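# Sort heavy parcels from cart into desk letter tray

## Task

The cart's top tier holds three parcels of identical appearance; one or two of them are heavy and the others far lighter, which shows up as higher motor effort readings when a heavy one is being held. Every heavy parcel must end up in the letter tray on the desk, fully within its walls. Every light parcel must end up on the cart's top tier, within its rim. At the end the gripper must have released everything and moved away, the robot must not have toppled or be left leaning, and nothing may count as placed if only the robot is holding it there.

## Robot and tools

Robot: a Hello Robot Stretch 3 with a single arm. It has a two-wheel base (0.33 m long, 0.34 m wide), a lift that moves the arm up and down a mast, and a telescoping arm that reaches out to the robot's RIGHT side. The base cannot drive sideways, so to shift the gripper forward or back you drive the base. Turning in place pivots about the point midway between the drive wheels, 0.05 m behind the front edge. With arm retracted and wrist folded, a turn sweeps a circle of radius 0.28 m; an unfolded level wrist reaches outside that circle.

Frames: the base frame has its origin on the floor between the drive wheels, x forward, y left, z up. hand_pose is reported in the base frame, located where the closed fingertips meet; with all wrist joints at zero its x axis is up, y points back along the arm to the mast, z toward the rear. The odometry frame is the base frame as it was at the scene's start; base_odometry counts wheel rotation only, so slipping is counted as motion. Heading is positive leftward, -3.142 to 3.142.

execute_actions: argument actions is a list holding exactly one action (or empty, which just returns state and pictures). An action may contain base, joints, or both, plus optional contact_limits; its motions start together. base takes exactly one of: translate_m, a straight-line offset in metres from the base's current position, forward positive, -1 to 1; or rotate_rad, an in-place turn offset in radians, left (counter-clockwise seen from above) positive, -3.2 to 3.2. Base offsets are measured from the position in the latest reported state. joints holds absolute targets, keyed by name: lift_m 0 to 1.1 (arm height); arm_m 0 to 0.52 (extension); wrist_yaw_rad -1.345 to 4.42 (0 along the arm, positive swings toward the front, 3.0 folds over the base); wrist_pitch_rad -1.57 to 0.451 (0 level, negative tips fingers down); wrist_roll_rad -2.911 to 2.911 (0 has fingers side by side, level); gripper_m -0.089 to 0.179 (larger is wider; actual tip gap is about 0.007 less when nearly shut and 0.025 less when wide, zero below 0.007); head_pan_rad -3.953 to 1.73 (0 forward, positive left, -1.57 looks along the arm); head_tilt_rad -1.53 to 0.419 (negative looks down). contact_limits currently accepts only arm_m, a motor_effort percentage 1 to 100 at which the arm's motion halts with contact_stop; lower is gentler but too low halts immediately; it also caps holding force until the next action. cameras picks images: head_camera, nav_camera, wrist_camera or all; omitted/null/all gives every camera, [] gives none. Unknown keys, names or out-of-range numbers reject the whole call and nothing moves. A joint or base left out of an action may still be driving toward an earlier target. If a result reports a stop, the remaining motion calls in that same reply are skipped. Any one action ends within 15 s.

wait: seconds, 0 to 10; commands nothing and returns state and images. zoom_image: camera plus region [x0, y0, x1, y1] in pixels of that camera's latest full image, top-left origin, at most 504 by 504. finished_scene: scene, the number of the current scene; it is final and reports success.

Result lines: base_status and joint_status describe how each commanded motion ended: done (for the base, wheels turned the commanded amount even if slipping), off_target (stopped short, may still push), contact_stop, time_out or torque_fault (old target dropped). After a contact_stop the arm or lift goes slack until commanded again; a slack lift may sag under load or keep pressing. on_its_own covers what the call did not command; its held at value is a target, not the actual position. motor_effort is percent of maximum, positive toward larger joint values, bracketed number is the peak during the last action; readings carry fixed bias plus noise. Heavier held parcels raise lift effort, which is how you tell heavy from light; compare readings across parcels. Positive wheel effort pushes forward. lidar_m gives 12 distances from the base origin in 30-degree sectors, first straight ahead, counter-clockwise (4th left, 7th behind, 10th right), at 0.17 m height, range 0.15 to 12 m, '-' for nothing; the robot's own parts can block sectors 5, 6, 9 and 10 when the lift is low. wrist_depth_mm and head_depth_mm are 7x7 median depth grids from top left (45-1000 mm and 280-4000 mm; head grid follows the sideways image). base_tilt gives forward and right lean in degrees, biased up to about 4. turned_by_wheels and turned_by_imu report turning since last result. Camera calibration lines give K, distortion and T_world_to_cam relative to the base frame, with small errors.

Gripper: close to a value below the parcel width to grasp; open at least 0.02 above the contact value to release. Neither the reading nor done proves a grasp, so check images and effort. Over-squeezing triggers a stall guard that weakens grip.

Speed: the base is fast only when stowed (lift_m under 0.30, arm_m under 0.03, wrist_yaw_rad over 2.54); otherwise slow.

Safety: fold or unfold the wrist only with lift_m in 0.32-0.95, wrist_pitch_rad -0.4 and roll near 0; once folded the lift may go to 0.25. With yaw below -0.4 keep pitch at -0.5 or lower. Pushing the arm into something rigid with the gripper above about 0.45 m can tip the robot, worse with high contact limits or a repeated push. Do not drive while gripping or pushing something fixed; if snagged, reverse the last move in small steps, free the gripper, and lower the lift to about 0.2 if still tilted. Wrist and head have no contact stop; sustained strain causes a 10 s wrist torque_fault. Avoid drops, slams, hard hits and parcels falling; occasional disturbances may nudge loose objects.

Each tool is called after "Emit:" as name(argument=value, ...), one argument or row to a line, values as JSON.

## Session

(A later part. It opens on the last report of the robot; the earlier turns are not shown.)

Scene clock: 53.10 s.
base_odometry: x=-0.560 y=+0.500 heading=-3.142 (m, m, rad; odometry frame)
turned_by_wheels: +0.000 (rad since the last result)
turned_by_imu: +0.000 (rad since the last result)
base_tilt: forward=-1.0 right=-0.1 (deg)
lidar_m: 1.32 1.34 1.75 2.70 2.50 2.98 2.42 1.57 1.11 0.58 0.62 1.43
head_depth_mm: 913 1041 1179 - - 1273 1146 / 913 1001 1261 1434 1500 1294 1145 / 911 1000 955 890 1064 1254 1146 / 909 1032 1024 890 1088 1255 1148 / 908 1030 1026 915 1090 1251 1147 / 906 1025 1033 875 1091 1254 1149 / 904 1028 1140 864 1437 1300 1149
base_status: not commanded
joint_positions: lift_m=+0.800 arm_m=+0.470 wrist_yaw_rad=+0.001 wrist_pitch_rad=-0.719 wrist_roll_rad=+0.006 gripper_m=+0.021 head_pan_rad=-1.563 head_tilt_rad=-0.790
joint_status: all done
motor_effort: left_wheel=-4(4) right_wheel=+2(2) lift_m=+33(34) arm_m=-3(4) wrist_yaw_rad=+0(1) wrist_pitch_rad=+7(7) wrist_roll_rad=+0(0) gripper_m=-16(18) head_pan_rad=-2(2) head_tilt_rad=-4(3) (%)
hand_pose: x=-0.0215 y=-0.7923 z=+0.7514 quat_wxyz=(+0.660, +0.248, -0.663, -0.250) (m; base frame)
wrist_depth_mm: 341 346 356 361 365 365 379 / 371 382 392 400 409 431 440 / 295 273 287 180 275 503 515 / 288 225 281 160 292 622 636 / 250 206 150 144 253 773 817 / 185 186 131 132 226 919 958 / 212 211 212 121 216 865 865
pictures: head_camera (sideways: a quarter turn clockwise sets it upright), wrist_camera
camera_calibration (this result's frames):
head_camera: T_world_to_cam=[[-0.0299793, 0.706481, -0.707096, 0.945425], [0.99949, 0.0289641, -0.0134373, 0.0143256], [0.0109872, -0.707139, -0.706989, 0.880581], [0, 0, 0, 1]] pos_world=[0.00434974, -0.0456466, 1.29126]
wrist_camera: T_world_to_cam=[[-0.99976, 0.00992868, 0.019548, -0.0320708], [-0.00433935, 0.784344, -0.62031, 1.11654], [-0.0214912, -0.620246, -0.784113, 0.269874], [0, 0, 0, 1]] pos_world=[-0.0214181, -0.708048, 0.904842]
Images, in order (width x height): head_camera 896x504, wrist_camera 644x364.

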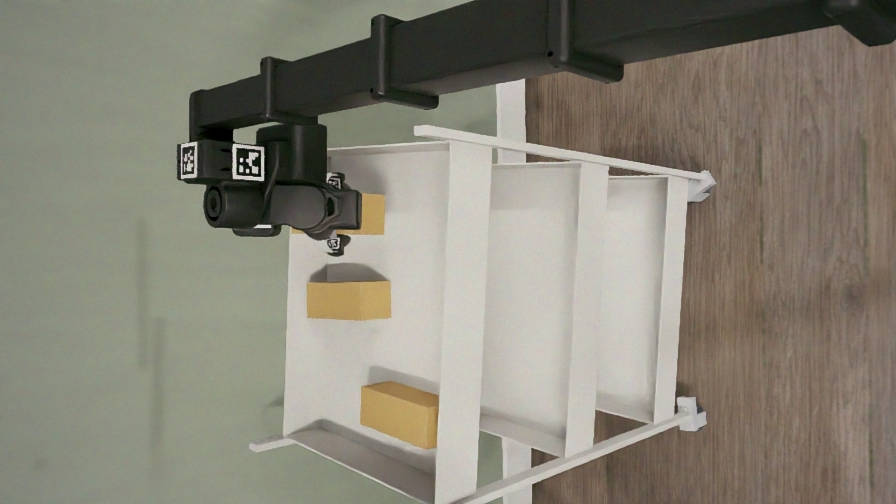

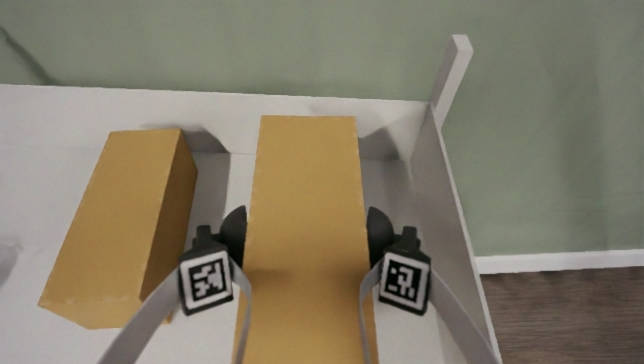

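Emit:
execute_actions(
  actions=[
    {"joints":{"lift_m":0.747}},
  ],
  cameras=[],
)

Emit:
execute_actions(
  actions=[
    {"joints":{"gripper_m":0.09}},
  ],
  cameras=[],
)

Emit:
execute_actions(
  actions=[
    {"joints":{"lift_m":0.82}},
  ],
  cameras=[],
)

Emit:
execute_actions(
  actions=[
    {"base":{"translate_m":0.105},"joints":{"arm_m":0.49}},
  ],
  cameras=["wrist_camera"],
)

Scene clock: 56.13 s.
base_odometry: x=-0.560 y=+0.500 heading=-3.142 (m, m, rad; odometry frame)
turned_by_wheels: +0.000 (rad since the last result)
turned_by_imu: +0.001 (rad since the last result)
base_tilt: forward=-1.1 right=-0.2 (deg)
lidar_m: 1.32 1.34 1.75 2.71 2.51 2.98 2.41 1.57 1.11 0.59 0.62 1.43
head_depth_mm: 913 1042 1208 1393 - - - / 912 1040 - 1356 1487 1289 1148 / 911 1034 - 888 1064 1250 1143 / 909 1034 1026 891 1090 1251 1148 / 908 1033 1024 914 1091 1254 1148 / 905 1033 1034 871 1093 1252 1150 / 903 1031 1139 863 1441 1304 1146
base_status: not commanded
joint_positions: lift_m=+0.747 arm_m=+0.470 wrist_yaw_rad=+0.001 wrist_pitch_rad=-0.716 wrist_roll_rad=+0.006 gripper_m=+0.021 head_pan_rad=-1.563 head_tilt_rad=-0.790
joint_status: all done
motor_effort: left_wheel=-3(3) right_wheel=+2(2) lift_m=+17(28) arm_m=-4(4) wrist_yaw_rad=+0(1) wrist_pitch_rad=+6(7) wrist_roll_rad=+0(0) gripper_m=-18(18) head_pan_rad=-2(2) head_tilt_rad=-4(4) (%)
hand_pose: x=-0.0215 y=-0.7929 z=+0.6997 quat_wxyz=(+0.661, +0.247, -0.664, -0.249) (m; base frame)
wrist_depth_mm: 230 328 337 342 356 366 375 / 240 235 246 245 239 423 429 / 181 192 256 182 259 493 516 / 161 185 222 161 232 190 629 / 143 183 150 145 209 160 818 / 155 176 131 132 190 146 892 / 166 167 165 121 169 136 792
pictures: none
No camera images: the call's "cameras" was empty. Leave "cameras" out to get every camera's image.

Scene clock: 57.33 s.
base_odometry: x=-0.560 y=+0.500 heading=-3.142 (m, m, rad; odometry frame)
turned_by_wheels: +0.000 (rad since the last result)
turned_by_imu: +0.000 (rad since the last result)
base_tilt: forward=-1.0 right=-0.2 (deg)
lidar_m: 1.32 1.34 1.75 2.70 2.50 2.98 2.41 1.57 1.11 0.58 0.62 1.43
head_depth_mm: 914 1039 1204 1398 - - - / 912 1039 - 1359 1480 1286 1143 / 910 1037 - 891 1062 1250 1151 / 910 1035 1031 891 1091 1256 1144 / 905 1032 1023 916 1091 1251 1149 / 906 1031 1034 872 1094 1256 1151 / 904 1027 1138 862 1433 1301 1149
base_status: not commanded
joint_positions: lift_m=+0.747 arm_m=+0.470 wrist_yaw_rad=+0.001 wrist_pitch_rad=-0.715 wrist_roll_rad=+0.006 gripper_m=+0.090 head_pan_rad=-1.563 head_tilt_rad=-0.790
joint_status: all done
motor_effort: left_wheel=-3(3) right_wheel=+2(2) lift_m=+17(17) arm_m=-4(4) wrist_yaw_rad=-1(0) wrist_pitch_rad=+6(7) wrist_roll_rad=+0(0) gripper_m=+1(95) head_pan_rad=-2(2) head_tilt_rad=-4(4) (%)
hand_pose: x=-0.0215 y=-0.7930 z=+0.6998 quat_wxyz=(+0.661, +0.247, -0.664, -0.248) (m; base frame)
wrist_depth_mm: 228 329 333 341 353 362 376 / 241 233 245 242 240 417 435 / 181 192 259 188 260 486 518 / 161 184 223 165 232 190 637 / 143 176 196 147 209 160 837 / 156 167 137 133 186 137 907 / 167 167 162 122 170 136 797
pictures: none
No camera images: the call's "cameras" was empty. Leave "cameras" out to get every camera's image.

Scene clock: 58.83 s.
base_odometry: x=-0.560 y=+0.500 heading=-3.142 (m, m, rad; odometry frame)
turned_by_wheels: +0.000 (rad since the last result)
turned_by_imu: +0.000 (rad since the last result)
base_tilt: forward=-1.1 right=-0.1 (deg)
lidar_m: 1.32 1.34 1.75 2.69 2.50 2.97 2.42 1.57 1.11 0.58 0.62 1.43
head_depth_mm: 916 1041 1178 - - 1273 1145 / 911 995 1247 1432 1503 1300 1150 / 910 988 968 890 1066 1252 1146 / 910 1031 1026 890 1088 1251 1142 / 906 1031 1026 916 1090 1250 1150 / 907 1030 1035 873 1092 1251 1149 / 906 1024 1142 862 1439 1305 1146
base_status: not commanded
joint_positions: lift_m=+0.820 arm_m=+0.470 wrist_yaw_rad=+0.001 wrist_pitch_rad=-0.714 wrist_roll_rad=+0.006 gripper_m=+0.090 head_pan_rad=-1.563 head_tilt_rad=-0.790
joint_status: all done
motor_effort: left_wheel=-3(4) right_wheel=+2(2) lift_m=+32(33) arm_m=-3(4) wrist_yaw_rad=+0(0) wrist_pitch_rad=+5(6) wrist_roll_rad=+0(0) gripper_m=+1(1) head_pan_rad=-2(2) head_tilt_rad=-4(3) (%)
hand_pose: x=-0.0215 y=-0.7932 z=+0.7723 quat_wxyz=(+0.661, +0.247, -0.664, -0.248) (m; base frame)
wrist_depth_mm: 340 343 353 357 362 372 374 / 389 397 401 408 402 426 436 / 294 300 299 297 304 499 512 / 316 253 320 316 314 614 633 / 280 225 285 236 290 776 825 / 250 207 254 207 261 958 944 / 232 228 232 190 238 869 866
pictures: none
No camera images: the call's "cameras" was empty. Leave "cameras" out to get every camera's image.

Scene clock: 61.10 s.
base_odometry: x=-0.665 y=+0.500 heading=+3.142 (m, m, rad; odometry frame)
turned_by_wheels: +0.000 (rad since the last result)
turned_by_imu: +0.000 (rad since the last result)
base_tilt: forward=-1.0 right=-0.2 (deg)
lidar_m: 1.22 1.23 1.61 2.71 2.78 3.06 2.52 1.56 0.61 0.59 0.62 1.42
head_depth_mm: 908 1035 1175 - - 1279 1146 / 908 995 1000 886 1092 1252 1148 / 906 - 987 891 1085 1241 1146 / 906 1030 1021 893 1091 1254 1144 / 905 1028 1032 868 1092 1257 1148 / 903 1020 1131 881 1443 1276 1143 / 901 1020 1186 1403 1506 1301 1147
base_status: done
joint_positions: lift_m=+0.820 arm_m=+0.490 wrist_yaw_rad=+0.001 wrist_pitch_rad=-0.714 wrist_roll_rad=+0.006 gripper_m=+0.090 head_pan_rad=-1.563 head_tilt_rad=-0.790
joint_status: all done
motor_effort: left_wheel=-3(4) right_wheel=+1(6) lift_m=+31(32) arm_m=+4(5) wrist_yaw_rad=+0(0) wrist_pitch_rad=+5(5) wrist_roll_rad=+0(0) gripper_m=+1(0) head_pan_rad=-2(3) head_tilt_rad=-4(4) (%)
hand_pose: x=-0.0215 y=-0.8124 z=+0.7723 quat_wxyz=(+0.661, +0.247, -0.664, -0.248) (m; base frame)
wrist_depth_mm: 316 323 329 334 338 346 347 / 359 367 368 384 393 396 396 / 285 289 286 417 425 438 456 / 302 309 304 294 313 299 559 / 276 284 274 276 290 281 262 / 254 259 213 216 260 254 231 / 236 234 227 202 232 195 220
pictures: wrist_camera
camera_calibration (this result's frames):
wrist_camera: T_world_to_cam=[[-0.99976, 0.0100275, 0.0194962, -0.0321599], [-0.00433608, 0.781267, -0.624182, 1.14577], [-0.0214908, -0.624117, -0.781036, 0.268294], [0, 0, 0, 1]] pos_world=[-0.0214182, -0.72738, 0.925341]
Images, in order (width x height): wrist_camera 644x364.

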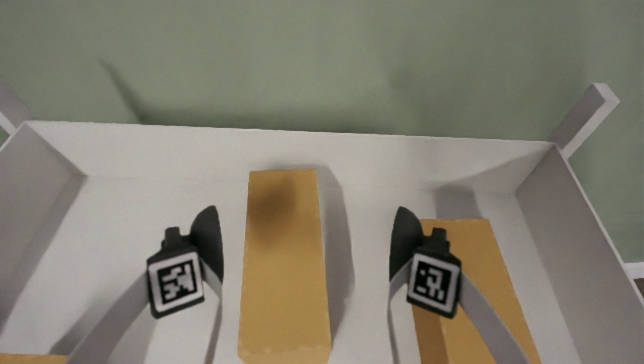

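Emit:
execute_actions(
  actions=[
    {"base":{"translate_m":0.02},"joints":{"gripper_m":0.085}},
  ],
  cameras=[],
)

Emit:
execute_actions(
  actions=[
    {"joints":{"lift_m":0.745}},
  ],
  cameras=["wrist_camera"],
)

Emit:
execute_actions(
  actions=[
    {"joints":{"gripper_m":0.02}},
  ],
  cameras=[],
)

Emit:
execute_actions(
  actions=[
    {"joints":{"lift_m":0.80}},
  ],
  cameras=["wrist_camera"],
)

Scene clock: 64.83 s.
base_odometry: x=-0.685 y=+0.500 heading=+3.141 (m, m, rad; odometry frame)
turned_by_wheels: +0.000 (rad since the last result)
turned_by_imu: +0.001 (rad since the last result)
base_tilt: forward=-1.0 right=-0.1 (deg)
lidar_m: 1.20 1.21 1.59 2.71 2.77 3.07 2.54 1.56 0.61 0.59 0.62 1.42
head_depth_mm: 910 1033 1173 - - 1273 1141 / 907 993 941 881 1084 1237 1142 / 905 - 979 892 1090 1235 1145 / 904 1025 1028 915 1087 1257 1145 / 901 1024 1031 866 1093 1246 1147 / 901 1024 1164 943 1470 1302 1146 / 899 1022 1180 1405 1506 1305 1145
base_status: done
joint_positions: lift_m=+0.820 arm_m=+0.490 wrist_yaw_rad=+0.001 wrist_pitch_rad=-0.714 wrist_roll_rad=+0.006 gripper_m=+0.085 head_pan_rad=-1.563 head_tilt_rad=-0.790
joint_status: all done
motor_effort: left_wheel=-2(3) right_wheel=+1(8) lift_m=+31(32) arm_m=+4(4) wrist_yaw_rad=+0(0) wrist_pitch_rad=+5(5) wrist_roll_rad=+0(0) gripper_m=-1(34) head_pan_rad=-2(2) head_tilt_rad=-4(3) (%)
hand_pose: x=-0.0215 y=-0.8124 z=+0.7723 quat_wxyz=(+0.661, +0.247, -0.664, -0.248) (m; base frame)
wrist_depth_mm: 315 320 326 330 338 343 349 / 359 363 375 383 388 398 400 / 277 288 285 417 426 439 441 / 279 307 314 263 315 309 290 / 270 281 286 230 300 238 259 / 258 260 260 208 258 213 246 / 233 234 237 193 238 197 231
pictures: none
No camera images: the call's "cameras" was empty. Leave "cameras" out to get every camera's image.

Scene clock: 66.33 s.
base_odometry: x=-0.685 y=+0.500 heading=+3.141 (m, m, rad; odometry frame)
turned_by_wheels: +0.000 (rad since the last result)
turned_by_imu: +0.000 (rad since the last result)
base_tilt: forward=-1.0 right=-0.2 (deg)
lidar_m: 1.20 1.22 1.58 2.70 2.78 3.07 2.54 1.56 0.61 0.59 0.62 1.42
head_depth_mm: 909 1037 1173 1335 - - - / 907 1032 - 884 1088 1240 1145 / 907 1020 - 889 1089 1239 1143 / 905 1033 1034 916 1091 1250 1143 / 902 1025 1031 864 1090 1253 1150 / 900 1023 1162 944 1469 1299 1149 / 899 1022 1181 1406 1502 1305 1150
base_status: not commanded
joint_positions: lift_m=+0.745 arm_m=+0.490 wrist_yaw_rad=+0.001 wrist_pitch_rad=-0.714 wrist_roll_rad=+0.006 gripper_m=+0.085 head_pan_rad=-1.563 head_tilt_rad=-0.790
joint_status: all done
motor_effort: left_wheel=-3(3) right_wheel=+1(1) lift_m=+17(29) arm_m=+4(4) wrist_yaw_rad=-1(1) wrist_pitch_rad=+5(5) wrist_roll_rad=+0(1) gripper_m=+0(1) head_pan_rad=-2(2) head_tilt_rad=-4(4) (%)
hand_pose: x=-0.0215 y=-0.8124 z=+0.6980 quat_wxyz=(+0.661, +0.247, -0.664, -0.248) (m; base frame)
wrist_depth_mm: 301 314 318 325 337 347 345 / 231 230 228 220 225 221 222 / 250 254 251 186 255 253 241 / 221 225 226 163 232 176 177 / 200 201 202 146 211 164 150 / 180 184 179 131 136 164 135 / 167 165 167 159 169 153 123
pictures: wrist_camera
camera_calibration (this result's frames):
wrist_camera: T_world_to_cam=[[-0.99976, 0.0100298, 0.0194947, -0.030708], [-0.00433592, 0.781191, -0.624277, 1.09941], [-0.0214904, -0.624211, -0.78096, 0.210115], [0, 0, 0, 1]] pos_world=[-0.0214182, -0.727387, 0.851028]
Images, in order (width x height): wrist_camera 644x364.

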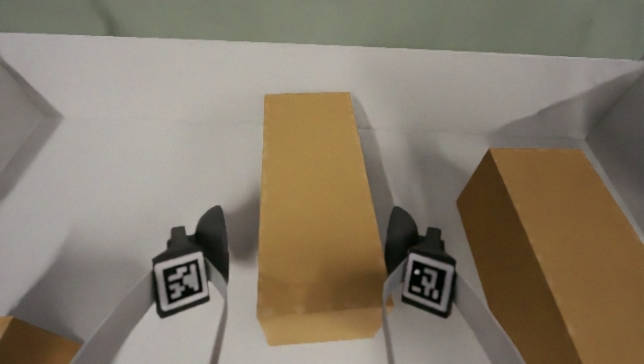

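Scene clock: 67.47 s.
base_odometry: x=-0.685 y=+0.500 heading=+3.141 (m, m, rad; odometry frame)
turned_by_wheels: +0.000 (rad since the last result)
turned_by_imu: +0.000 (rad since the last result)
base_tilt: forward=-1.1 right=-0.2 (deg)
lidar_m: 1.19 1.21 1.58 2.71 2.78 3.05 2.54 1.56 0.61 0.59 0.62 1.42
head_depth_mm: 908 1032 1170 1358 - - - / 907 1032 - 883 1088 1236 1148 / 907 1021 - 891 1087 1239 1145 / 904 1028 1030 916 1091 1252 1147 / 902 1025 1030 865 1087 1256 1148 / 901 1022 1159 914 1467 1301 1147 / 899 1023 1187 1406 1501 1302 1150
base_status: not commanded
joint_positions: lift_m=+0.745 arm_m=+0.490 wrist_yaw_rad=-0.003 wrist_pitch_rad=-0.710 wrist_roll_rad=+0.006 gripper_m=+0.021 head_pan_rad=-1.563 head_tilt_rad=-0.790
joint_status: all done
motor_effort: left_wheel=-5(5) right_wheel=+5(6) lift_m=+17(17) arm_m=+3(4) wrist_yaw_rad=+2(2) wrist_pitch_rad=+4(5) wrist_roll_rad=+0(0) gripper_m=-17(100) head_pan_rad=-2(2) head_tilt_rad=-4(3) (%)
hand_pose: x=-0.0221 y=-0.8132 z=+0.6987 quat_wxyz=(+0.661, +0.244, -0.665, -0.248) (m; base frame)
wrist_depth_mm: 304 309 319 328 337 345 349 / 229 229 225 218 222 222 226 / 250 251 251 187 253 251 241 / 223 225 222 164 232 174 178 / 199 201 152 146 211 163 151 / 180 183 132 132 - 163 136 / 165 167 164 156 169 152 123
pictures: none
No camera images: the call's "cameras" was empty. Leave "cameras" out to get every camera's image.

Scene clock: 68.80 s.
base_odometry: x=-0.685 y=+0.500 heading=+3.141 (m, m, rad; odometry frame)
turned_by_wheels: +0.000 (rad since the last result)
turned_by_imu: +0.001 (rad since the last result)
base_tilt: forward=-1.0 right=-0.1 (deg)
lidar_m: 1.20 1.21 1.59 2.71 2.78 3.08 2.54 1.56 0.61 0.59 0.62 1.42
head_depth_mm: 908 1035 1179 - - 1277 1143 / 907 1000 914 873 1091 1239 1145 / 908 990 983 892 1088 1235 1143 / 903 1028 1023 915 1092 1252 1143 / 901 1023 1033 864 1091 1250 1147 / 898 1025 1160 944 1466 1301 1151 / 898 1019 1183 1403 1508 1304 1143
base_status: not commanded
joint_positions: lift_m=+0.799 arm_m=+0.490 wrist_yaw_rad=-0.002 wrist_pitch_rad=-0.753 wrist_roll_rad=+0.006 gripper_m=+0.021 head_pan_rad=-1.563 head_tilt_rad=-0.790
joint_status: all done
motor_effort: left_wheel=-4(4) right_wheel=+3(6) lift_m=+35(37) arm_m=+3(3) wrist_yaw_rad=+2(2) wrist_pitch_rad=+20(20) wrist_roll_rad=+0(0) gripper_m=-16(18) head_pan_rad=-2(2) head_tilt_rad=-3(4) (%)
hand_pose: x=-0.0220 y=-0.8052 z=+0.7455 quat_wxyz=(+0.655, +0.258, -0.660, -0.262) (m; base frame)
wrist_depth_mm: 323 328 335 344 348 349 358 / 352 356 368 385 391 404 395 / 265 282 279 217 275 272 260 / 267 278 279 177 286 289 247 / 248 249 158 151 249 202 244 / 227 227 131 132 - 186 223 / 162 208 205 140 214 170 173
pictures: wrist_camera
camera_calibration (this result's frames):
wrist_camera: T_world_to_cam=[[-0.999727, 0.0122563, 0.0198889, -0.0307192], [-0.00194547, 0.8047, -0.593678, 1.11953], [-0.0232809, -0.593555, -0.804457, 0.293826], [0, 0, 0, 1]] pos_world=[-0.0216923, -0.726106, 0.90162]
Images, in order (width x height): wrist_camera 644x364.

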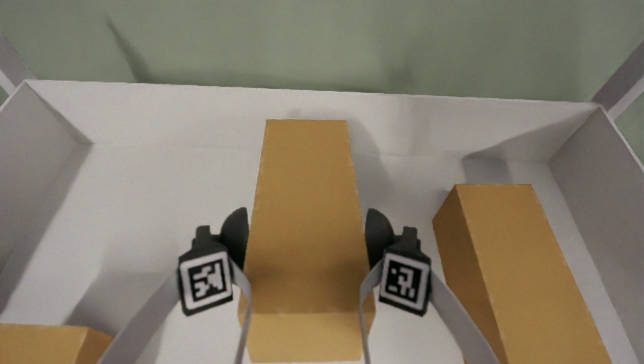

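Emit:
execute_actions(
  actions=[
    {"joints":{"lift_m":0.748}},
  ],
  cameras=[],
)

Emit:
execute_actions(
  actions=[
    {"joints":{"gripper_m":0.085}},
  ],
  cameras=[],
)

Emit:
execute_actions(
  actions=[
    {"joints":{"lift_m":0.84}},
  ],
  cameras=[],
)

Emit:
execute_actions(
  actions=[
    {"base":{"translate_m":0.13},"joints":{"arm_m":0.42}},
  ],
  cameras=["wrist_camera","head_camera"],
)

Scene clock: 72.20 s.
base_odometry: x=-0.685 y=+0.500 heading=+3.141 (m, m, rad; odometry frame)
turned_by_wheels: +0.000 (rad since the last result)
turned_by_imu: +0.001 (rad since the last result)
base_tilt: forward=-1.0 right=-0.2 (deg)
lidar_m: 1.20 1.21 1.59 2.71 2.78 3.07 2.54 1.56 0.61 0.59 0.62 1.42
head_depth_mm: 909 1038 1176 1360 - - - / 908 1032 - 883 1089 1238 1146 / 907 1012 - 890 1088 1238 1145 / 905 1029 1030 913 1093 1256 1143 / 903 1022 1034 866 1089 1252 1149 / 900 1024 1166 944 1464 1301 1145 / 899 1022 1188 1401 1504 1302 1148
base_status: not commanded
joint_positions: lift_m=+0.748 arm_m=+0.490 wrist_yaw_rad=-0.002 wrist_pitch_rad=-0.722 wrist_roll_rad=+0.006 gripper_m=+0.021 head_pan_rad=-1.563 head_tilt_rad=-0.790
joint_status: all done
motor_effort: left_wheel=-3(3) right_wheel=+1(3) lift_m=+16(32) arm_m=+3(4) wrist_yaw_rad=+2(2) wrist_pitch_rad=+8(19) wrist_roll_rad=+0(0) gripper_m=-16(17) head_pan_rad=-2(3) head_tilt_rad=-4(4) (%)
hand_pose: x=-0.0220 y=-0.8110 z=+0.6997 quat_wxyz=(+0.659, +0.248, -0.663, -0.252) (m; base frame)
wrist_depth_mm: 301 314 320 323 336 343 353 / 232 229 230 222 226 223 222 / 252 255 252 188 255 253 243 / 224 225 223 165 234 175 179 / 201 203 154 148 212 163 152 / 182 184 133 134 187 163 137 / 164 168 165 146 170 152 125
pictures: none
No camera images: the call's "cameras" was empty. Leave "cameras" out to get every camera's image.

Scene clock: 73.33 s.
base_odometry: x=-0.685 y=+0.500 heading=+3.141 (m, m, rad; odometry frame)
turned_by_wheels: +0.000 (rad since the last result)
turned_by_imu: +0.000 (rad since the last result)
base_tilt: forward=-1.0 right=-0.2 (deg)
lidar_m: 1.20 1.22 1.59 2.71 2.77 3.06 2.54 1.56 0.61 0.59 0.62 1.42
head_depth_mm: 907 1033 1172 1349 - - - / 908 1034 - 884 1089 1235 1145 / 906 1012 - 891 1091 1240 1145 / 906 1030 1029 917 1089 1250 1150 / 901 1027 1029 864 1087 1250 1148 / 901 1023 1162 943 1465 1297 1144 / 897 1019 1182 1407 1499 1298 1144
base_status: not commanded
joint_positions: lift_m=+0.748 arm_m=+0.490 wrist_yaw_rad=-0.002 wrist_pitch_rad=-0.715 wrist_roll_rad=+0.006 gripper_m=+0.085 head_pan_rad=-1.563 head_tilt_rad=-0.790
joint_status: all done
motor_effort: left_wheel=-3(3) right_wheel=+1(2) lift_m=+16(17) arm_m=+4(4) wrist_yaw_rad=+2(2) wrist_pitch_rad=+6(8) wrist_roll_rad=+0(0) gripper_m=+0(93) head_pan_rad=-2(2) head_tilt_rad=-3(4) (%)
hand_pose: x=-0.0220 y=-0.8123 z=+0.7009 quat_wxyz=(+0.660, +0.246, -0.664, -0.249) (m; base frame)
wrist_depth_mm: 308 313 319 332 340 347 349 / 228 230 227 225 224 223 226 / 249 253 253 191 253 257 240 / 227 227 225 168 236 175 216 / 202 204 201 149 215 164 154 / 182 187 136 134 186 163 138 / 169 169 166 148 172 153 125
pictures: none
No camera images: the call's "cameras" was empty. Leave "cameras" out to get every camera's image.

Scene clock: 75.00 s.
base_odometry: x=-0.685 y=+0.500 heading=+3.141 (m, m, rad; odometry frame)
turned_by_wheels: +0.000 (rad since the last result)
turned_by_imu: +0.000 (rad since the last result)
base_tilt: forward=-1.0 right=-0.1 (deg)
lidar_m: 1.20 1.22 1.59 2.71 2.78 3.06 2.54 1.56 0.61 0.59 0.62 1.42
head_depth_mm: 908 1025 - - - 1295 1146 / 906 - 1006 882 1086 1240 1144 / 905 - 998 891 1090 1237 1148 / 903 1025 1026 913 1092 1253 1145 / 901 1029 1032 866 1089 1257 1147 / 901 1028 1162 943 1474 1301 1147 / 901 1021 1180 1403 1502 1300 1151
base_status: not commanded
joint_positions: lift_m=+0.840 arm_m=+0.490 wrist_yaw_rad=-0.002 wrist_pitch_rad=-0.714 wrist_roll_rad=+0.006 gripper_m=+0.085 head_pan_rad=-1.563 head_tilt_rad=-0.790
joint_status: all done
motor_effort: left_wheel=-2(2) right_wheel=+2(2) lift_m=+32(32) arm_m=+3(4) wrist_yaw_rad=+2(2) wrist_pitch_rad=+5(6) wrist_roll_rad=+0(0) gripper_m=-1(0) head_pan_rad=-2(1) head_tilt_rad=-4(3) (%)
hand_pose: x=-0.0220 y=-0.8124 z=+0.7923 quat_wxyz=(+0.660, +0.246, -0.664, -0.249) (m; base frame)
wrist_depth_mm: 313 319 328 332 335 344 351 / 358 365 374 380 388 401 406 / 341 408 416 432 455 469 451 / 292 329 323 302 318 311 561 / 282 304 311 258 321 303 287 / 269 280 271 231 281 241 256 / 251 252 252 208 254 211 243
pictures: none
No camera images: the call's "cameras" was empty. Leave "cameras" out to get every camera's image.

Scene clock: 77.77 s.
base_odometry: x=-0.815 y=+0.500 heading=+3.141 (m, m, rad; odometry frame)
turned_by_wheels: +0.000 (rad since the last result)
turned_by_imu: +0.001 (rad since the last result)
base_tilt: forward=-1.0 right=-0.1 (deg)
lidar_m: 1.07 1.09 1.41 2.71 2.79 3.17 2.67 1.55 0.61 0.60 1.07 1.42
head_depth_mm: 905 1021 1114 - 1115 1230 1146 / 900 982 943 888 1090 1240 1146 / 899 985 972 890 1090 1247 1149 / 899 1020 1029 891 1091 1255 1148 / 896 1023 1182 1370 1506 1299 1149 / 895 1019 1183 1398 1505 1301 1147 / 893 1015 1177 1401 1503 1304 1148
base_status: done
joint_positions: lift_m=+0.840 arm_m=+0.420 wrist_yaw_rad=-0.002 wrist_pitch_rad=-0.714 wrist_roll_rad=+0.006 gripper_m=+0.085 head_pan_rad=-1.563 head_tilt_rad=-0.790
joint_status: all done
motor_effort: left_wheel=-3(3) right_wheel=+1(8) lift_m=+31(31) arm_m=-4(5) wrist_yaw_rad=+2(2) wrist_pitch_rad=+5(5) wrist_roll_rad=+0(0) gripper_m=+1(1) head_pan_rad=-2(2) head_tilt_rad=-4(3) (%)
hand_pose: x=-0.0219 y=-0.7432 z=+0.7924 quat_wxyz=(+0.660, +0.246, -0.664, -0.249) (m; base frame)
wrist_depth_mm: 378 385 385 396 401 408 416 / 433 440 432 440 458 472 481 / 492 516 374 367 354 357 354 / 591 603 342 348 331 353 303 / 749 752 310 312 291 268 273 / 912 895 274 234 281 280 259 / 865 222 250 213 258 262 257
pictures: head_camera (sideways: a quarter turn clockwise sets it upright), wrist_camera
camera_calibration (this result's frames):
head_camera: T_world_to_cam=[[-0.0299795, 0.706482, -0.707096, 0.945424], [0.99949, 0.0289643, -0.0134372, 0.0143256], [0.0109874, -0.707138, -0.70699, 0.880582], [0, 0, 0, 1]] pos_world=[0.00434975, -0.0456466, 1.29126]
wrist_camera: T_world_to_cam=[[-0.999733, 0.0123917, 0.0194951, -0.0319051], [-0.00248996, 0.781217, -0.624255, 1.1043], [-0.0229655, -0.624137, -0.780978, 0.326984], [0, 0, 0, 1]] pos_world=[-0.0216376, -0.658219, 0.945352]
Images, in order (width x height): head_camera 896x504, wrist_camera 644x364.

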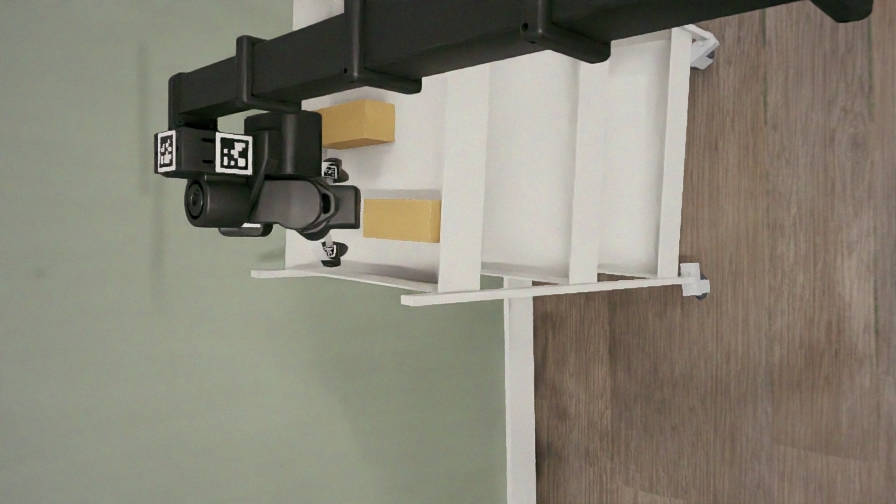

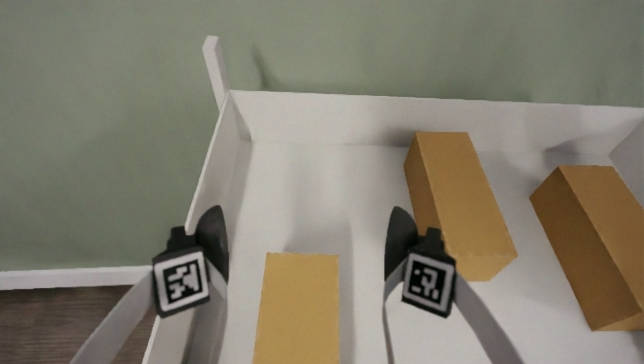

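Emit:
execute_actions(
  actions=[
    {"base":{"translate_m":-0.008},"joints":{"arm_m":0.455,"wrist_pitch_rad":-1.1,"lift_m":0.87,"gripper_m":0.08}},
  ],
  cameras=["wrist_camera"],
)

Emit:
execute_actions(
  actions=[
    {"joints":{"lift_m":0.80}},
  ],
  cameras=["wrist_camera","head_camera"],
)

Scene clock: 81.77 s.
base_odometry: x=-0.807 y=+0.500 heading=+3.141 (m, m, rad; odometry frame)
turned_by_wheels: +0.000 (rad since the last result)
turned_by_imu: +0.001 (rad since the last result)
base_tilt: forward=-1.0 right=-0.2 (deg)
lidar_m: 1.08 1.09 1.42 2.71 2.79 3.17 2.66 1.55 0.61 0.60 1.07 1.41
head_depth_mm: 904 1004 - 812 1097 1235 1142 / 889 - 1006 892 1090 1236 1143 / 900 - 1001 889 1090 1252 1142 / 901 1022 1029 890 1092 1253 1144 / 895 1020 1180 1369 1472 1297 1148 / 897 1016 1177 1398 1504 1307 1146 / 895 1016 1170 1397 1506 1299 1148
base_status: done
joint_positions: lift_m=+0.870 arm_m=+0.455 wrist_yaw_rad=-0.002 wrist_pitch_rad=-1.103 wrist_roll_rad=+0.006 gripper_m=+0.080 head_pan_rad=-1.563 head_tilt_rad=-0.790
joint_status: all done
motor_effort: left_wheel=-3(9) right_wheel=+1(5) lift_m=+32(32) arm_m=+4(0) wrist_yaw_rad=+1(2) wrist_pitch_rad=+1(2) wrist_roll_rad=+0(0) gripper_m=+1(36) head_pan_rad=-2(2) head_tilt_rad=-3(4) (%)
hand_pose: x=-0.0218 y=-0.6936 z=+0.7688 quat_wxyz=(+0.600, +0.369, -0.604, -0.372) (m; base frame)
wrist_depth_mm: 500 509 318 324 306 326 329 / 616 640 304 310 301 311 265 / 832 801 289 297 290 261 252 / 959 985 277 232 284 289 252 / 916 933 222 222 274 277 281 / 906 901 211 213 261 266 268 / 841 228 247 247 253 257 259
pictures: wrist_camera
camera_calibration (this result's frames):
wrist_camera: T_world_to_cam=[[-0.999745, 0.00452004, 0.0221037, -0.0394166], [-0.00188653, 0.959546, -0.281547, 0.911061], [-0.0224821, -0.281517, -0.959293, 0.714318], [0, 0, 0, 1]] pos_world=[-0.0216284, -0.672934, 0.942618]
Images, in order (width x height): wrist_camera 644x364.

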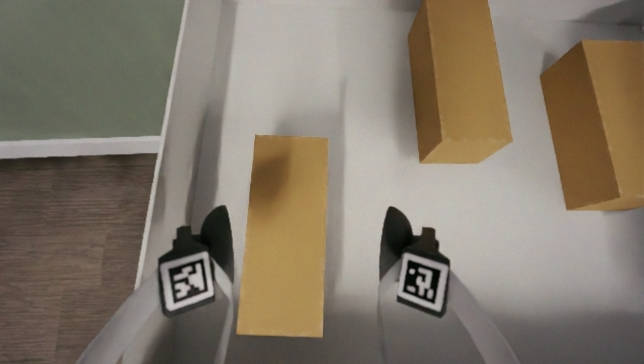

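Scene clock: 83.23 s.
base_odometry: x=-0.807 y=+0.500 heading=+3.141 (m, m, rad; odometry frame)
turned_by_wheels: +0.000 (rad since the last result)
turned_by_imu: +0.000 (rad since the last result)
base_tilt: forward=-1.1 right=-0.2 (deg)
lidar_m: 1.08 1.10 1.43 2.72 2.78 3.17 2.66 1.55 0.61 0.60 1.07 1.41
head_depth_mm: 902 1027 1026 - - 1240 1144 / 906 1005 914 890 1090 1241 1147 / 899 984 - 866 1087 1251 1149 / 901 1026 1023 892 1089 1253 1150 / 897 1020 1176 1364 1472 1302 1153 / 895 1018 1177 1401 1499 1302 1147 / 893 1016 1176 1396 1497 1300 1147
base_status: not commanded
joint_positions: lift_m=+0.800 arm_m=+0.455 wrist_yaw_rad=-0.001 wrist_pitch_rad=-1.103 wrist_roll_rad=+0.006 gripper_m=+0.080 head_pan_rad=-1.563 head_tilt_rad=-0.790
joint_status: all done
motor_effort: left_wheel=-1(1) right_wheel=+0(1) lift_m=+17(27) arm_m=+4(4) wrist_yaw_rad=+1(2) wrist_pitch_rad=+1(1) wrist_roll_rad=-1(0) gripper_m=-1(2) head_pan_rad=-2(2) head_tilt_rad=-4(4) (%)
hand_pose: x=-0.0217 y=-0.6936 z=+0.6995 quat_wxyz=(+0.600, +0.369, -0.604, -0.372) (m; base frame)
wrist_depth_mm: 495 193 237 242 244 185 231 / 621 181 228 231 230 177 231 / 815 183 213 164 224 220 225 / 886 185 206 157 213 214 218 / 829 186 150 150 205 205 207 / 145 165 144 145 193 198 199 / 142 183 139 139 188 189 192
pictures: head_camera (sideways: a quarter turn clockwise sets it upright), wrist_camera
camera_calibration (this result's frames):
head_camera: T_world_to_cam=[[-0.0299795, 0.706482, -0.707096, 0.945424], [0.99949, 0.0289644, -0.0134372, 0.0143256], [0.0109875, -0.707138, -0.70699, 0.880582], [0, 0, 0, 1]] pos_world=[0.00434975, -0.0456466, 1.29126]
wrist_camera: T_world_to_cam=[[-0.999749, 0.00370492, 0.0221039, -0.0383737], [-0.00266402, 0.959606, -0.281335, 0.891371], [-0.0222534, -0.281323, -0.959355, 0.648015], [0, 0, 0, 1]] pos_world=[-0.0215689, -0.672921, 0.873299]
Images, in order (width x height): head_camera 896x504, wrist_camera 644x364.

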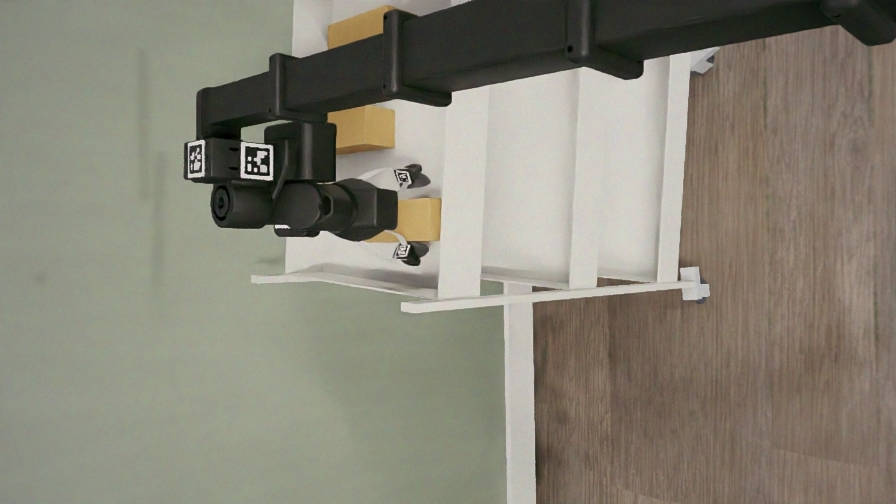

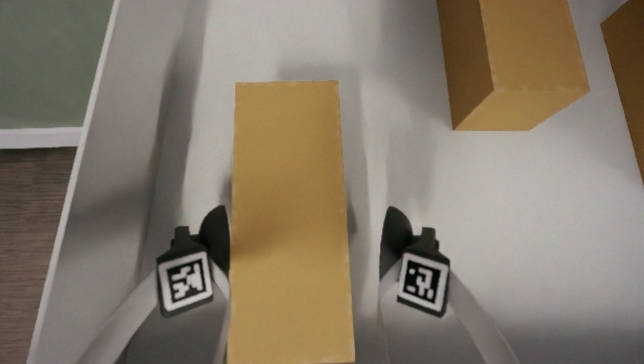

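Straddled; extend slightly and grip.

Emit:
execute_actions(
  actions=[
    {"joints":{"arm_m":0.475}},
  ],
  cameras=[],
)

Emit:
execute_actions(
  actions=[
    {"joints":{"gripper_m":0.02}},
  ],
  cameras=[],
)

Emit:
execute_actions(
  actions=[
    {"joints":{"lift_m":0.85}},
  ],
  cameras=["wrist_camera"],
)

Scene clock: 85.13 s.
base_odometry: x=-0.807 y=+0.500 heading=+3.141 (m, m, rad; odometry frame)
turned_by_wheels: +0.000 (rad since the last result)
turned_by_imu: +0.001 (rad since the last result)
base_tilt: forward=-1.0 right=-0.2 (deg)
lidar_m: 1.08 1.09 1.43 2.71 2.78 3.18 2.67 1.55 0.62 0.60 1.07 1.41
head_depth_mm: 904 1032 1025 - - 1239 1143 / 903 989 916 854 1088 1239 1147 / 901 986 - 891 1089 1257 1149 / 899 1023 1025 890 1090 1252 1150 / 898 1020 1182 1367 1470 1302 1148 / 896 1019 1177 1400 1496 1306 1151 / 896 1014 1176 1401 1503 1302 1149
base_status: not commanded
joint_positions: lift_m=+0.800 arm_m=+0.475 wrist_yaw_rad=-0.001 wrist_pitch_rad=-1.106 wrist_roll_rad=+0.006 gripper_m=+0.080 head_pan_rad=-1.563 head_tilt_rad=-0.790
joint_status: all done
motor_effort: left_wheel=-2(1) right_wheel=+0(1) lift_m=+17(17) arm_m=+4(5) wrist_yaw_rad=+1(1) wrist_pitch_rad=+2(2) wrist_roll_rad=+0(0) gripper_m=-1(2) head_pan_rad=-2(2) head_tilt_rad=-4(4) (%)
hand_pose: x=-0.0217 y=-0.7129 z=+0.6992 quat_wxyz=(+0.600, +0.370, -0.603, -0.373) (m; base frame)
wrist_depth_mm: 473 191 237 239 241 184 246 / 596 179 228 229 229 175 221 / 775 181 215 165 220 186 223 / 890 184 204 156 211 214 217 / 846 184 150 150 204 204 208 / 144 164 143 144 195 197 200 / 145 183 139 138 187 189 191
pictures: none
No camera images: the call's "cameras" was empty. Leave "cameras" out to get every camera's image.

Scene clock: 86.23 s.
base_odometry: x=-0.807 y=+0.500 heading=+3.141 (m, m, rad; odometry frame)
turned_by_wheels: +0.000 (rad since the last result)
turned_by_imu: +0.000 (rad since the last result)
base_tilt: forward=-1.0 right=-0.2 (deg)
lidar_m: 1.08 1.09 1.42 2.72 2.79 3.16 2.67 1.55 0.61 0.60 1.07 1.41
head_depth_mm: 903 1029 1022 - - 1231 1149 / 902 990 914 854 1083 1235 1143 / 900 988 - 834 1088 1250 1147 / 900 1023 1025 889 1083 1254 1147 / 898 1020 1186 1369 1473 1302 1148 / 894 1022 1182 1402 1506 1303 1147 / 895 1015 1177 1402 1498 1300 1154
base_status: not commanded
joint_positions: lift_m=+0.800 arm_m=+0.475 wrist_yaw_rad=-0.001 wrist_pitch_rad=-1.107 wrist_roll_rad=+0.006 gripper_m=+0.021 head_pan_rad=-1.563 head_tilt_rad=-0.790
joint_status: all done
motor_effort: left_wheel=-1(1) right_wheel=+0(0) lift_m=+18(17) arm_m=+4(4) wrist_yaw_rad=+1(1) wrist_pitch_rad=+3(3) wrist_roll_rad=+0(0) gripper_m=-16(100) head_pan_rad=-2(2) head_tilt_rad=-4(3) (%)
hand_pose: x=-0.0217 y=-0.7126 z=+0.6991 quat_wxyz=(+0.600, +0.370, -0.603, -0.374) (m; base frame)
wrist_depth_mm: 473 192 235 240 241 183 246 / 604 180 226 230 230 174 222 / 776 182 215 159 221 186 221 / 864 184 205 153 212 213 216 / 832 187 147 146 204 205 207 / 144 176 141 141 195 195 198 / 145 179 182 136 186 191 191
pictures: none
No camera images: the call's "cameras" was empty. Leave "cameras" out to get every camera's image.

Scene clock: 87.53 s.
base_odometry: x=-0.807 y=+0.500 heading=+3.141 (m, m, rad; odometry frame)
turned_by_wheels: +0.000 (rad since the last result)
turned_by_imu: +0.000 (rad since the last result)
base_tilt: forward=-1.0 right=-0.1 (deg)
lidar_m: 1.08 1.09 1.42 2.71 2.78 3.15 2.66 1.56 0.61 0.60 1.06 1.41
head_depth_mm: 902 1010 - - 1116 1231 1145 / 903 - 1011 890 1089 1241 1142 / 902 - 983 823 1094 1252 1145 / 898 1021 1024 915 1089 1251 1149 / 897 1022 1181 1373 1475 1300 1145 / 897 1018 1181 1403 1497 1301 1150 / 895 1017 1176 1396 1504 1302 1144
base_status: not commanded
joint_positions: lift_m=+0.850 arm_m=+0.475 wrist_yaw_rad=-0.001 wrist_pitch_rad=-1.109 wrist_roll_rad=+0.006 gripper_m=+0.021 head_pan_rad=-1.563 head_tilt_rad=-0.790
joint_status: all done
motor_effort: left_wheel=-2(1) right_wheel=+0(0) lift_m=+32(35) arm_m=+4(4) wrist_yaw_rad=+1(1) wrist_pitch_rad=+3(3) wrist_roll_rad=+0(0) gripper_m=-16(16) head_pan_rad=-2(2) head_tilt_rad=-4(4) (%)
hand_pose: x=-0.0217 y=-0.7122 z=+0.7482 quat_wxyz=(+0.599, +0.371, -0.603, -0.374) (m; base frame)
wrist_depth_mm: 476 465 293 298 296 245 304 / 591 577 280 285 284 233 252 / 816 728 264 160 270 221 251 / 923 239 258 153 264 264 251 / 883 240 148 147 256 256 255 / 868 206 141 141 244 244 246 / 826 227 228 136 235 237 238
pictures: wrist_camera
camera_calibration (this result's frames):
wrist_camera: T_world_to_cam=[[-0.999749, 0.00358732, 0.0221187, -0.0394763], [-0.0026588, 0.961138, -0.276057, 0.920156], [-0.0222495, -0.276047, -0.960887, 0.694443], [0, 0, 0, 1]] pos_world=[-0.0215688, -0.692556, 0.92217]
Images, in order (width x height): wrist_camera 644x364.

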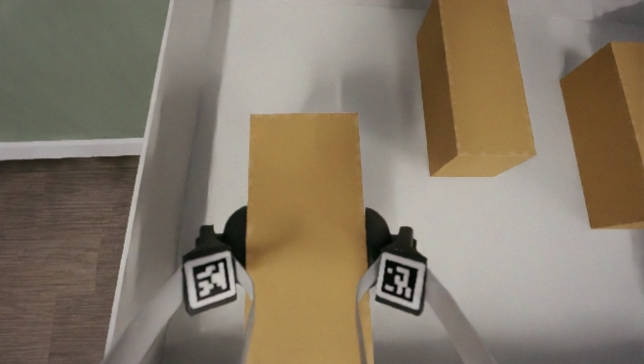

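Emit:
execute_actions(
  actions=[
    {"joints":{"lift_m":0.802}},
  ],
  cameras=[],
)

Emit:
execute_actions(
  actions=[
    {"joints":{"gripper_m":0.08}},
  ],
  cameras=[],
)

Emit:
execute_actions(
  actions=[
    {"joints":{"lift_m":0.9}},
  ],
  cameras=[],
)

Emit:
execute_actions(
  actions=[
    {"base":{"translate_m":-0.118},"joints":{"arm_m":0.52,"wrist_pitch_rad":-0.75,"gripper_m":0.085}},
  ],
  cameras=[],
)

Emit:
execute_actions(
  actions=[
    {"joints":{"lift_m":0.80}},
  ],
  cameras=["wrist_camera"],
)

Scene clock: 91.00 s.
base_odometry: x=-0.807 y=+0.500 heading=+3.141 (m, m, rad; odometry frame)
turned_by_wheels: +0.000 (rad since the last result)
turned_by_imu: +0.001 (rad since the last result)
base_tilt: forward=-1.1 right=-0.2 (deg)
lidar_m: 1.08 1.10 1.42 2.72 2.78 3.17 2.66 1.55 0.62 0.60 1.07 1.41
head_depth_mm: 904 1031 1025 - - 1238 1147 / 899 994 914 854 1087 1237 1144 / 901 986 - 833 1093 1249 1143 / 900 1018 1027 892 1088 1255 1146 / 898 1016 1183 1366 1471 1303 1145 / 895 1020 1180 1399 1498 1301 1148 / 894 1016 1176 1396 1497 1298 1146
base_status: not commanded
joint_positions: lift_m=+0.802 arm_m=+0.475 wrist_yaw_rad=-0.001 wrist_pitch_rad=-1.109 wrist_roll_rad=+0.006 gripper_m=+0.021 head_pan_rad=-1.563 head_tilt_rad=-0.790
joint_status: all done
motor_effort: left_wheel=-1(2) right_wheel=+0(0) lift_m=+18(30) arm_m=+4(4) wrist_yaw_rad=+1(0) wrist_pitch_rad=+3(3) wrist_roll_rad=+0(0) gripper_m=-16(15) head_pan_rad=-2(2) head_tilt_rad=-3(3) (%)
hand_pose: x=-0.0217 y=-0.7122 z=+0.7009 quat_wxyz=(+0.599, +0.371, -0.603, -0.374) (m; base frame)
wrist_depth_mm: 476 192 239 243 244 186 248 / 596 181 228 230 232 177 221 / 779 182 216 160 223 186 223 / 866 183 207 152 214 215 216 / 849 186 148 147 206 207 209 / 145 175 141 141 196 199 200 / 145 181 185 135 189 192 193
pictures: none
No camera images: the call's "cameras" was empty. Leave "cameras" out to get every camera's image.

Scene clock: 92.10 s.
base_odometry: x=-0.807 y=+0.500 heading=+3.141 (m, m, rad; odometry frame)
turned_by_wheels: +0.000 (rad since the last result)
turned_by_imu: +0.000 (rad since the last result)
base_tilt: forward=-1.0 right=-0.2 (deg)
lidar_m: 1.08 1.09 1.43 2.71 2.78 3.18 2.66 1.55 0.61 0.60 1.07 1.42
head_depth_mm: 904 1027 1027 - - 1233 1148 / 903 996 914 854 1088 1238 1149 / 898 984 - 839 1086 1249 1146 / 898 1025 1028 890 1091 1253 1148 / 895 1021 1183 1364 1464 1305 1148 / 895 1017 1179 1397 1500 1304 1150 / 895 1013 1175 1396 1502 1300 1143
base_status: not commanded
joint_positions: lift_m=+0.802 arm_m=+0.475 wrist_yaw_rad=-0.001 wrist_pitch_rad=-1.109 wrist_roll_rad=+0.006 gripper_m=+0.080 head_pan_rad=-1.563 head_tilt_rad=-0.790
joint_status: all done
motor_effort: left_wheel=-1(1) right_wheel=+0(0) lift_m=+18(18) arm_m=+4(4) wrist_yaw_rad=+0(1) wrist_pitch_rad=+3(3) wrist_roll_rad=+0(0) gripper_m=+0(94) head_pan_rad=-2(2) head_tilt_rad=-4(4) (%)
hand_pose: x=-0.0217 y=-0.7122 z=+0.7009 quat_wxyz=(+0.599, +0.371, -0.603, -0.374) (m; base frame)
wrist_depth_mm: 483 193 239 242 242 186 247 / 588 180 228 231 232 177 219 / 761 182 218 164 223 186 224 / 871 184 208 158 215 215 217 / 830 185 153 150 206 207 209 / 144 164 147 145 194 200 201 / 145 183 185 140 190 192 192
pictures: none
No camera images: the call's "cameras" was empty. Leave "cameras" out to get every camera's image.

Scene clock: 93.83 s.
base_odometry: x=-0.807 y=+0.500 heading=+3.141 (m, m, rad; odometry frame)
turned_by_wheels: +0.000 (rad since the last result)
turned_by_imu: +0.000 (rad since the last result)
base_tilt: forward=-1.0 right=-0.1 (deg)
lidar_m: 1.08 1.09 1.43 2.71 2.79 3.16 2.67 1.55 0.61 0.60 1.07 1.41
head_depth_mm: 901 - - 889 1076 1235 1145 / 879 1069 1014 888 1087 1233 1151 / 879 - 1008 863 1089 1254 1149 / 899 1019 1010 913 1088 1250 1145 / 896 1020 1181 1366 1471 1304 1144 / 895 1015 1179 1399 1498 1305 1149 / 897 1014 1178 1397 1499 1302 1147
base_status: not commanded
joint_positions: lift_m=+0.900 arm_m=+0.475 wrist_yaw_rad=-0.001 wrist_pitch_rad=-1.108 wrist_roll_rad=+0.006 gripper_m=+0.080 head_pan_rad=-1.563 head_tilt_rad=-0.790
joint_status: all done
motor_effort: left_wheel=-1(1) right_wheel=+0(0) lift_m=+32(34) arm_m=+4(4) wrist_yaw_rad=+1(1) wrist_pitch_rad=+3(3) wrist_roll_rad=+0(0) gripper_m=+1(1) head_pan_rad=-3(2) head_tilt_rad=-4(5) (%)
hand_pose: x=-0.0217 y=-0.7124 z=+0.7983 quat_wxyz=(+0.599, +0.371, -0.603, -0.374) (m; base frame)
wrist_depth_mm: 474 488 322 330 313 321 314 / 596 603 338 342 305 352 355 / 810 818 324 325 307 328 279 / - 995 310 306 313 313 268 / 951 - 296 250 305 306 292 / 905 935 285 240 291 294 297 / 872 250 277 234 279 284 287
pictures: none
No camera images: the call's "cameras" was empty. Leave "cameras" out to get every camera's image.

Scene clock: 96.10 s.
base_odometry: x=-0.689 y=+0.500 heading=+3.141 (m, m, rad; odometry frame)
turned_by_wheels: +0.000 (rad since the last result)
turned_by_imu: +0.001 (rad since the last result)
base_tilt: forward=-1.0 right=-0.2 (deg)
lidar_m: 1.20 1.21 1.58 2.71 2.78 3.08 2.55 1.56 0.61 0.59 0.62 1.42
head_depth_mm: 905 - - 867 1462 1300 1139 / 878 1073 1004 883 1063 1237 1145 / 875 - 1017 889 1088 1249 1147 / 904 1019 1027 916 1088 1249 1147 / 901 1027 1029 865 1090 1250 1146 / 900 1018 1159 1303 1471 1303 1146 / 898 1020 1184 1409 1495 1299 1145
base_status: done
joint_positions: lift_m=+0.900 arm_m=+0.520 wrist_yaw_rad=-0.001 wrist_pitch_rad=-0.764 wrist_roll_rad=+0.006 gripper_m=+0.085 head_pan_rad=-1.563 head_tilt_rad=-0.790
joint_status: all done
motor_effort: left_wheel=-2(8) right_wheel=+1(4) lift_m=+32(32) arm_m=+4(4) wrist_yaw_rad=+1(2) wrist_pitch_rad=+5(9) wrist_roll_rad=+0(0) gripper_m=+0(33) head_pan_rad=-2(2) head_tilt_rad=-4(4) (%)
hand_pose: x=-0.0218 y=-0.8329 z=+0.8437 quat_wxyz=(+0.654, +0.263, -0.658, -0.265) (m; base frame)
wrist_depth_mm: 296 300 307 311 315 323 328 / 341 344 353 359 367 376 384 / 397 412 419 423 437 452 458 / 458 455 471 502 516 536 529 / 566 346 353 335 351 344 758 / 293 325 328 289 329 328 981 / 278 300 303 261 297 307 291
pictures: none
No camera images: the call's "cameras" was empty. Leave "cameras" out to get every camera's image.

Scene clock: 97.83 s.
base_odometry: x=-0.689 y=+0.500 heading=+3.141 (m, m, rad; odometry frame)
turned_by_wheels: +0.000 (rad since the last result)
turned_by_imu: +0.000 (rad since the last result)
base_tilt: forward=-1.0 right=-0.2 (deg)
lidar_m: 1.19 1.21 1.58 2.71 2.78 3.07 2.54 1.56 0.61 0.59 0.62 1.42
head_depth_mm: 910 1033 1173 - - 1271 1144 / 909 990 944 876 1087 1240 1144 / 905 974 994 890 1090 1253 1148 / 903 1031 1032 916 1090 1250 1151 / 902 1028 1032 865 1089 1253 1147 / 900 1026 1159 1304 1468 1300 1146 / 898 1021 1184 1405 1507 1305 1146
base_status: not commanded
joint_positions: lift_m=+0.800 arm_m=+0.520 wrist_yaw_rad=-0.001 wrist_pitch_rad=-0.763 wrist_roll_rad=+0.006 gripper_m=+0.085 head_pan_rad=-1.563 head_tilt_rad=-0.790
joint_status: all done
motor_effort: left_wheel=-3(2) right_wheel=+1(1) lift_m=+17(28) arm_m=+4(4) wrist_yaw_rad=+1(1) wrist_pitch_rad=+5(5) wrist_roll_rad=+0(0) gripper_m=+2(0) head_pan_rad=-2(2) head_tilt_rad=-4(4) (%)
hand_pose: x=-0.0218 y=-0.8330 z=+0.7445 quat_wxyz=(+0.654, +0.262, -0.658, -0.265) (m; base frame)
wrist_depth_mm: 297 302 307 312 318 319 326 / 341 346 354 362 368 374 383 / 244 250 248 247 252 252 240 / 262 275 274 220 276 275 255 / 247 250 254 198 262 202 242 / 226 231 227 180 230 186 229 / 209 210 210 166 217 171 171
pictures: wrist_camera
camera_calibration (this result's frames):
wrist_camera: T_world_to_cam=[[-0.999744, 0.010635, 0.0199948, -0.0315464], [-0.00306885, 0.811121, -0.584871, 1.1401], [-0.0224383, -0.584782, -0.81088, 0.288621], [0, 0, 0, 1]] pos_world=[-0.0215634, -0.755643, 0.901478]
Images, in order (width x height): wrist_camera 644x364.

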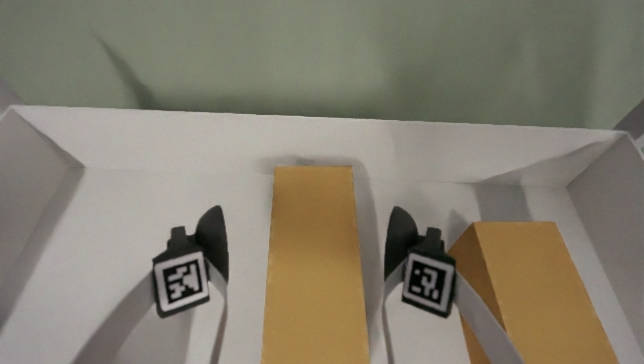

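Emit:
execute_actions(
  actions=[
    {"base":{"translate_m":-0.006},"joints":{"lift_m":0.752}},
  ],
  cameras=["wrist_camera"],
)

Emit:
execute_actions(
  actions=[
    {"joints":{"gripper_m":0.01}},
  ],
  cameras=[],
)

Emit:
execute_actions(
  actions=[
    {"joints":{"lift_m":0.9}},
  ],
  cameras=["wrist_camera"],
)

Scene clock: 100.43 s.
base_odometry: x=-0.683 y=+0.500 heading=+3.141 (m, m, rad; odometry frame)
turned_by_wheels: +0.000 (rad since the last result)
turned_by_imu: +0.001 (rad since the last result)
base_tilt: forward=-1.0 right=-0.2 (deg)
lidar_m: 1.20 1.22 1.59 2.70 2.77 3.07 2.54 1.56 0.61 0.59 0.62 1.42
head_depth_mm: 908 1034 1171 1356 - - - / 907 1016 1025 885 1083 1243 1145 / 904 1009 977 890 1090 1238 1147 / 903 1028 1031 914 1089 1253 1147 / 903 1026 1028 865 1091 1258 1147 / 898 1026 1158 891 1435 1304 1146 / 901 1023 1184 1399 1500 1305 1146
base_status: done
joint_positions: lift_m=+0.752 arm_m=+0.520 wrist_yaw_rad=-0.001 wrist_pitch_rad=-0.763 wrist_roll_rad=+0.006 gripper_m=+0.085 head_pan_rad=-1.563 head_tilt_rad=-0.790
joint_status: all done
motor_effort: left_wheel=-2(8) right_wheel=+1(6) lift_m=+17(18) arm_m=+4(4) wrist_yaw_rad=+1(1) wrist_pitch_rad=+5(5) wrist_roll_rad=+0(0) gripper_m=+0(1) head_pan_rad=-2(2) head_tilt_rad=-3(4) (%)
hand_pose: x=-0.0218 y=-0.8330 z=+0.6965 quat_wxyz=(+0.654, +0.262, -0.658, -0.265) (m; base frame)
wrist_depth_mm: 287 303 305 313 317 326 330 / 206 203 201 200 205 203 207 / 236 235 231 180 234 231 225 / 216 218 217 160 226 224 217 / 196 198 147 144 207 161 149 / 179 183 133 131 181 160 135 / 165 166 123 120 170 150 124
pictures: wrist_camera
camera_calibration (this result's frames):
wrist_camera: T_world_to_cam=[[-0.999744, 0.0106376, 0.0199934, -0.0305838], [-0.0030691, 0.811038, -0.584985, 1.11208], [-0.0224382, -0.584897, -0.810797, 0.249553], [0, 0, 0, 1]] pos_world=[-0.0215634, -0.755649, 0.853497]
Images, in order (width x height): wrist_camera 644x364.

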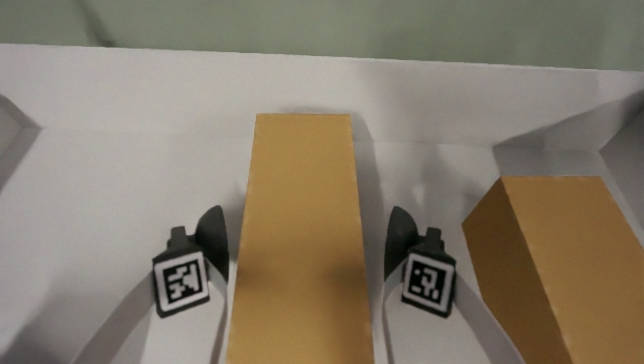

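Scene clock: 101.67 s.
base_odometry: x=-0.683 y=+0.500 heading=+3.141 (m, m, rad; odometry frame)
turned_by_wheels: +0.000 (rad since the last result)
turned_by_imu: +0.001 (rad since the last result)
base_tilt: forward=-1.0 right=-0.2 (deg)
lidar_m: 1.20 1.22 1.59 2.71 2.78 3.09 2.53 1.56 0.61 0.59 0.62 1.42
head_depth_mm: 910 1034 1176 1353 - - - / 905 1014 1025 883 1087 1237 1145 / 907 1013 976 891 1089 1241 1145 / 904 1030 1028 915 1093 1250 1146 / 901 1027 1029 864 1089 1252 1147 / 897 1026 1159 891 1437 1302 1149 / 900 1025 1182 1403 1503 1301 1147
base_status: not commanded
joint_positions: lift_m=+0.752 arm_m=+0.520 wrist_yaw_rad=+0.002 wrist_pitch_rad=-0.762 wrist_roll_rad=+0.006 gripper_m=+0.011 head_pan_rad=-1.563 head_tilt_rad=-0.790
joint_status: all done
motor_effort: left_wheel=+1(3) right_wheel=-3(3) lift_m=+17(17) arm_m=+3(4) wrist_yaw_rad=-2(2) wrist_pitch_rad=+4(5) wrist_roll_rad=+0(0) gripper_m=-22(100) head_pan_rad=-2(2) head_tilt_rad=-4(5) (%)
hand_pose: x=-0.0212 y=-0.8333 z=+0.6967 quat_wxyz=(+0.655, +0.263, -0.658, -0.263) (m; base frame)
wrist_depth_mm: 291 299 306 310 317 322 324 / 206 204 202 202 203 203 206 / 234 234 232 180 235 231 228 / 217 219 216 160 227 223 217 / 196 199 148 144 208 162 148 / 180 181 131 131 185 161 135 / 165 166 163 120 168 151 124
pictures: none
No camera images: the call's "cameras" was empty. Leave "cameras" out to get every camera's image.

Scene clock: 103.83 s.
base_odometry: x=-0.683 y=+0.500 heading=+3.141 (m, m, rad; odometry frame)
turned_by_wheels: +0.000 (rad since the last result)
turned_by_imu: +0.000 (rad since the last result)
base_tilt: forward=-1.1 right=-0.1 (deg)
lidar_m: 1.20 1.22 1.59 2.71 2.78 3.08 2.54 1.56 0.61 0.59 0.62 1.42
head_depth_mm: 909 - - 848 1464 1296 1149 / 880 1077 1014 884 1086 1237 1146 / 877 - 1010 890 1085 1241 1143 / 905 1028 1023 914 1089 1251 1147 / 902 1023 1030 864 1088 1255 1149 / 901 1021 1158 890 1442 1301 1148 / 900 1019 1184 1402 1501 1303 1147
base_status: not commanded
joint_positions: lift_m=+0.899 arm_m=+0.520 wrist_yaw_rad=+0.002 wrist_pitch_rad=-0.795 wrist_roll_rad=+0.006 gripper_m=+0.011 head_pan_rad=-1.563 head_tilt_rad=-0.790
joint_status: all done
motor_effort: left_wheel=-1(0) right_wheel=+0(3) lift_m=+35(37) arm_m=+4(4) wrist_yaw_rad=-2(1) wrist_pitch_rad=+17(18) wrist_roll_rad=+0(0) gripper_m=-22(23) head_pan_rad=-2(2) head_tilt_rad=-4(4) (%)
hand_pose: x=-0.0212 y=-0.8268 z=+0.8383 quat_wxyz=(+0.650, +0.274, -0.653, -0.274) (m; base frame)
wrist_depth_mm: 308 309 314 319 323 330 334 / 355 362 361 378 384 387 395 / 402 428 419 179 455 459 479 / 480 337 333 160 517 542 613 / 314 346 149 144 359 345 828 / 284 319 131 132 - 318 - / 284 295 291 121 272 294 281
pictures: wrist_camera
camera_calibration (this result's frames):
wrist_camera: T_world_to_cam=[[-0.999771, 0.00678499, 0.0202928, -0.036397], [-0.00570999, 0.829398, -0.55863, 1.18299], [-0.0206211, -0.558618, -0.829169, 0.4054], [0, 0, 0, 1]] pos_world=[-0.021274, -0.754456, 0.997736]
Images, in order (width x height): wrist_camera 644x364.

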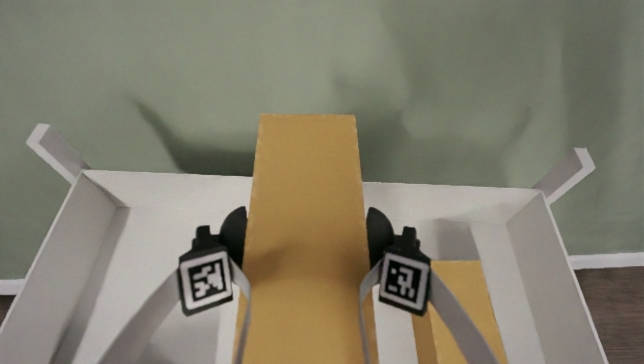

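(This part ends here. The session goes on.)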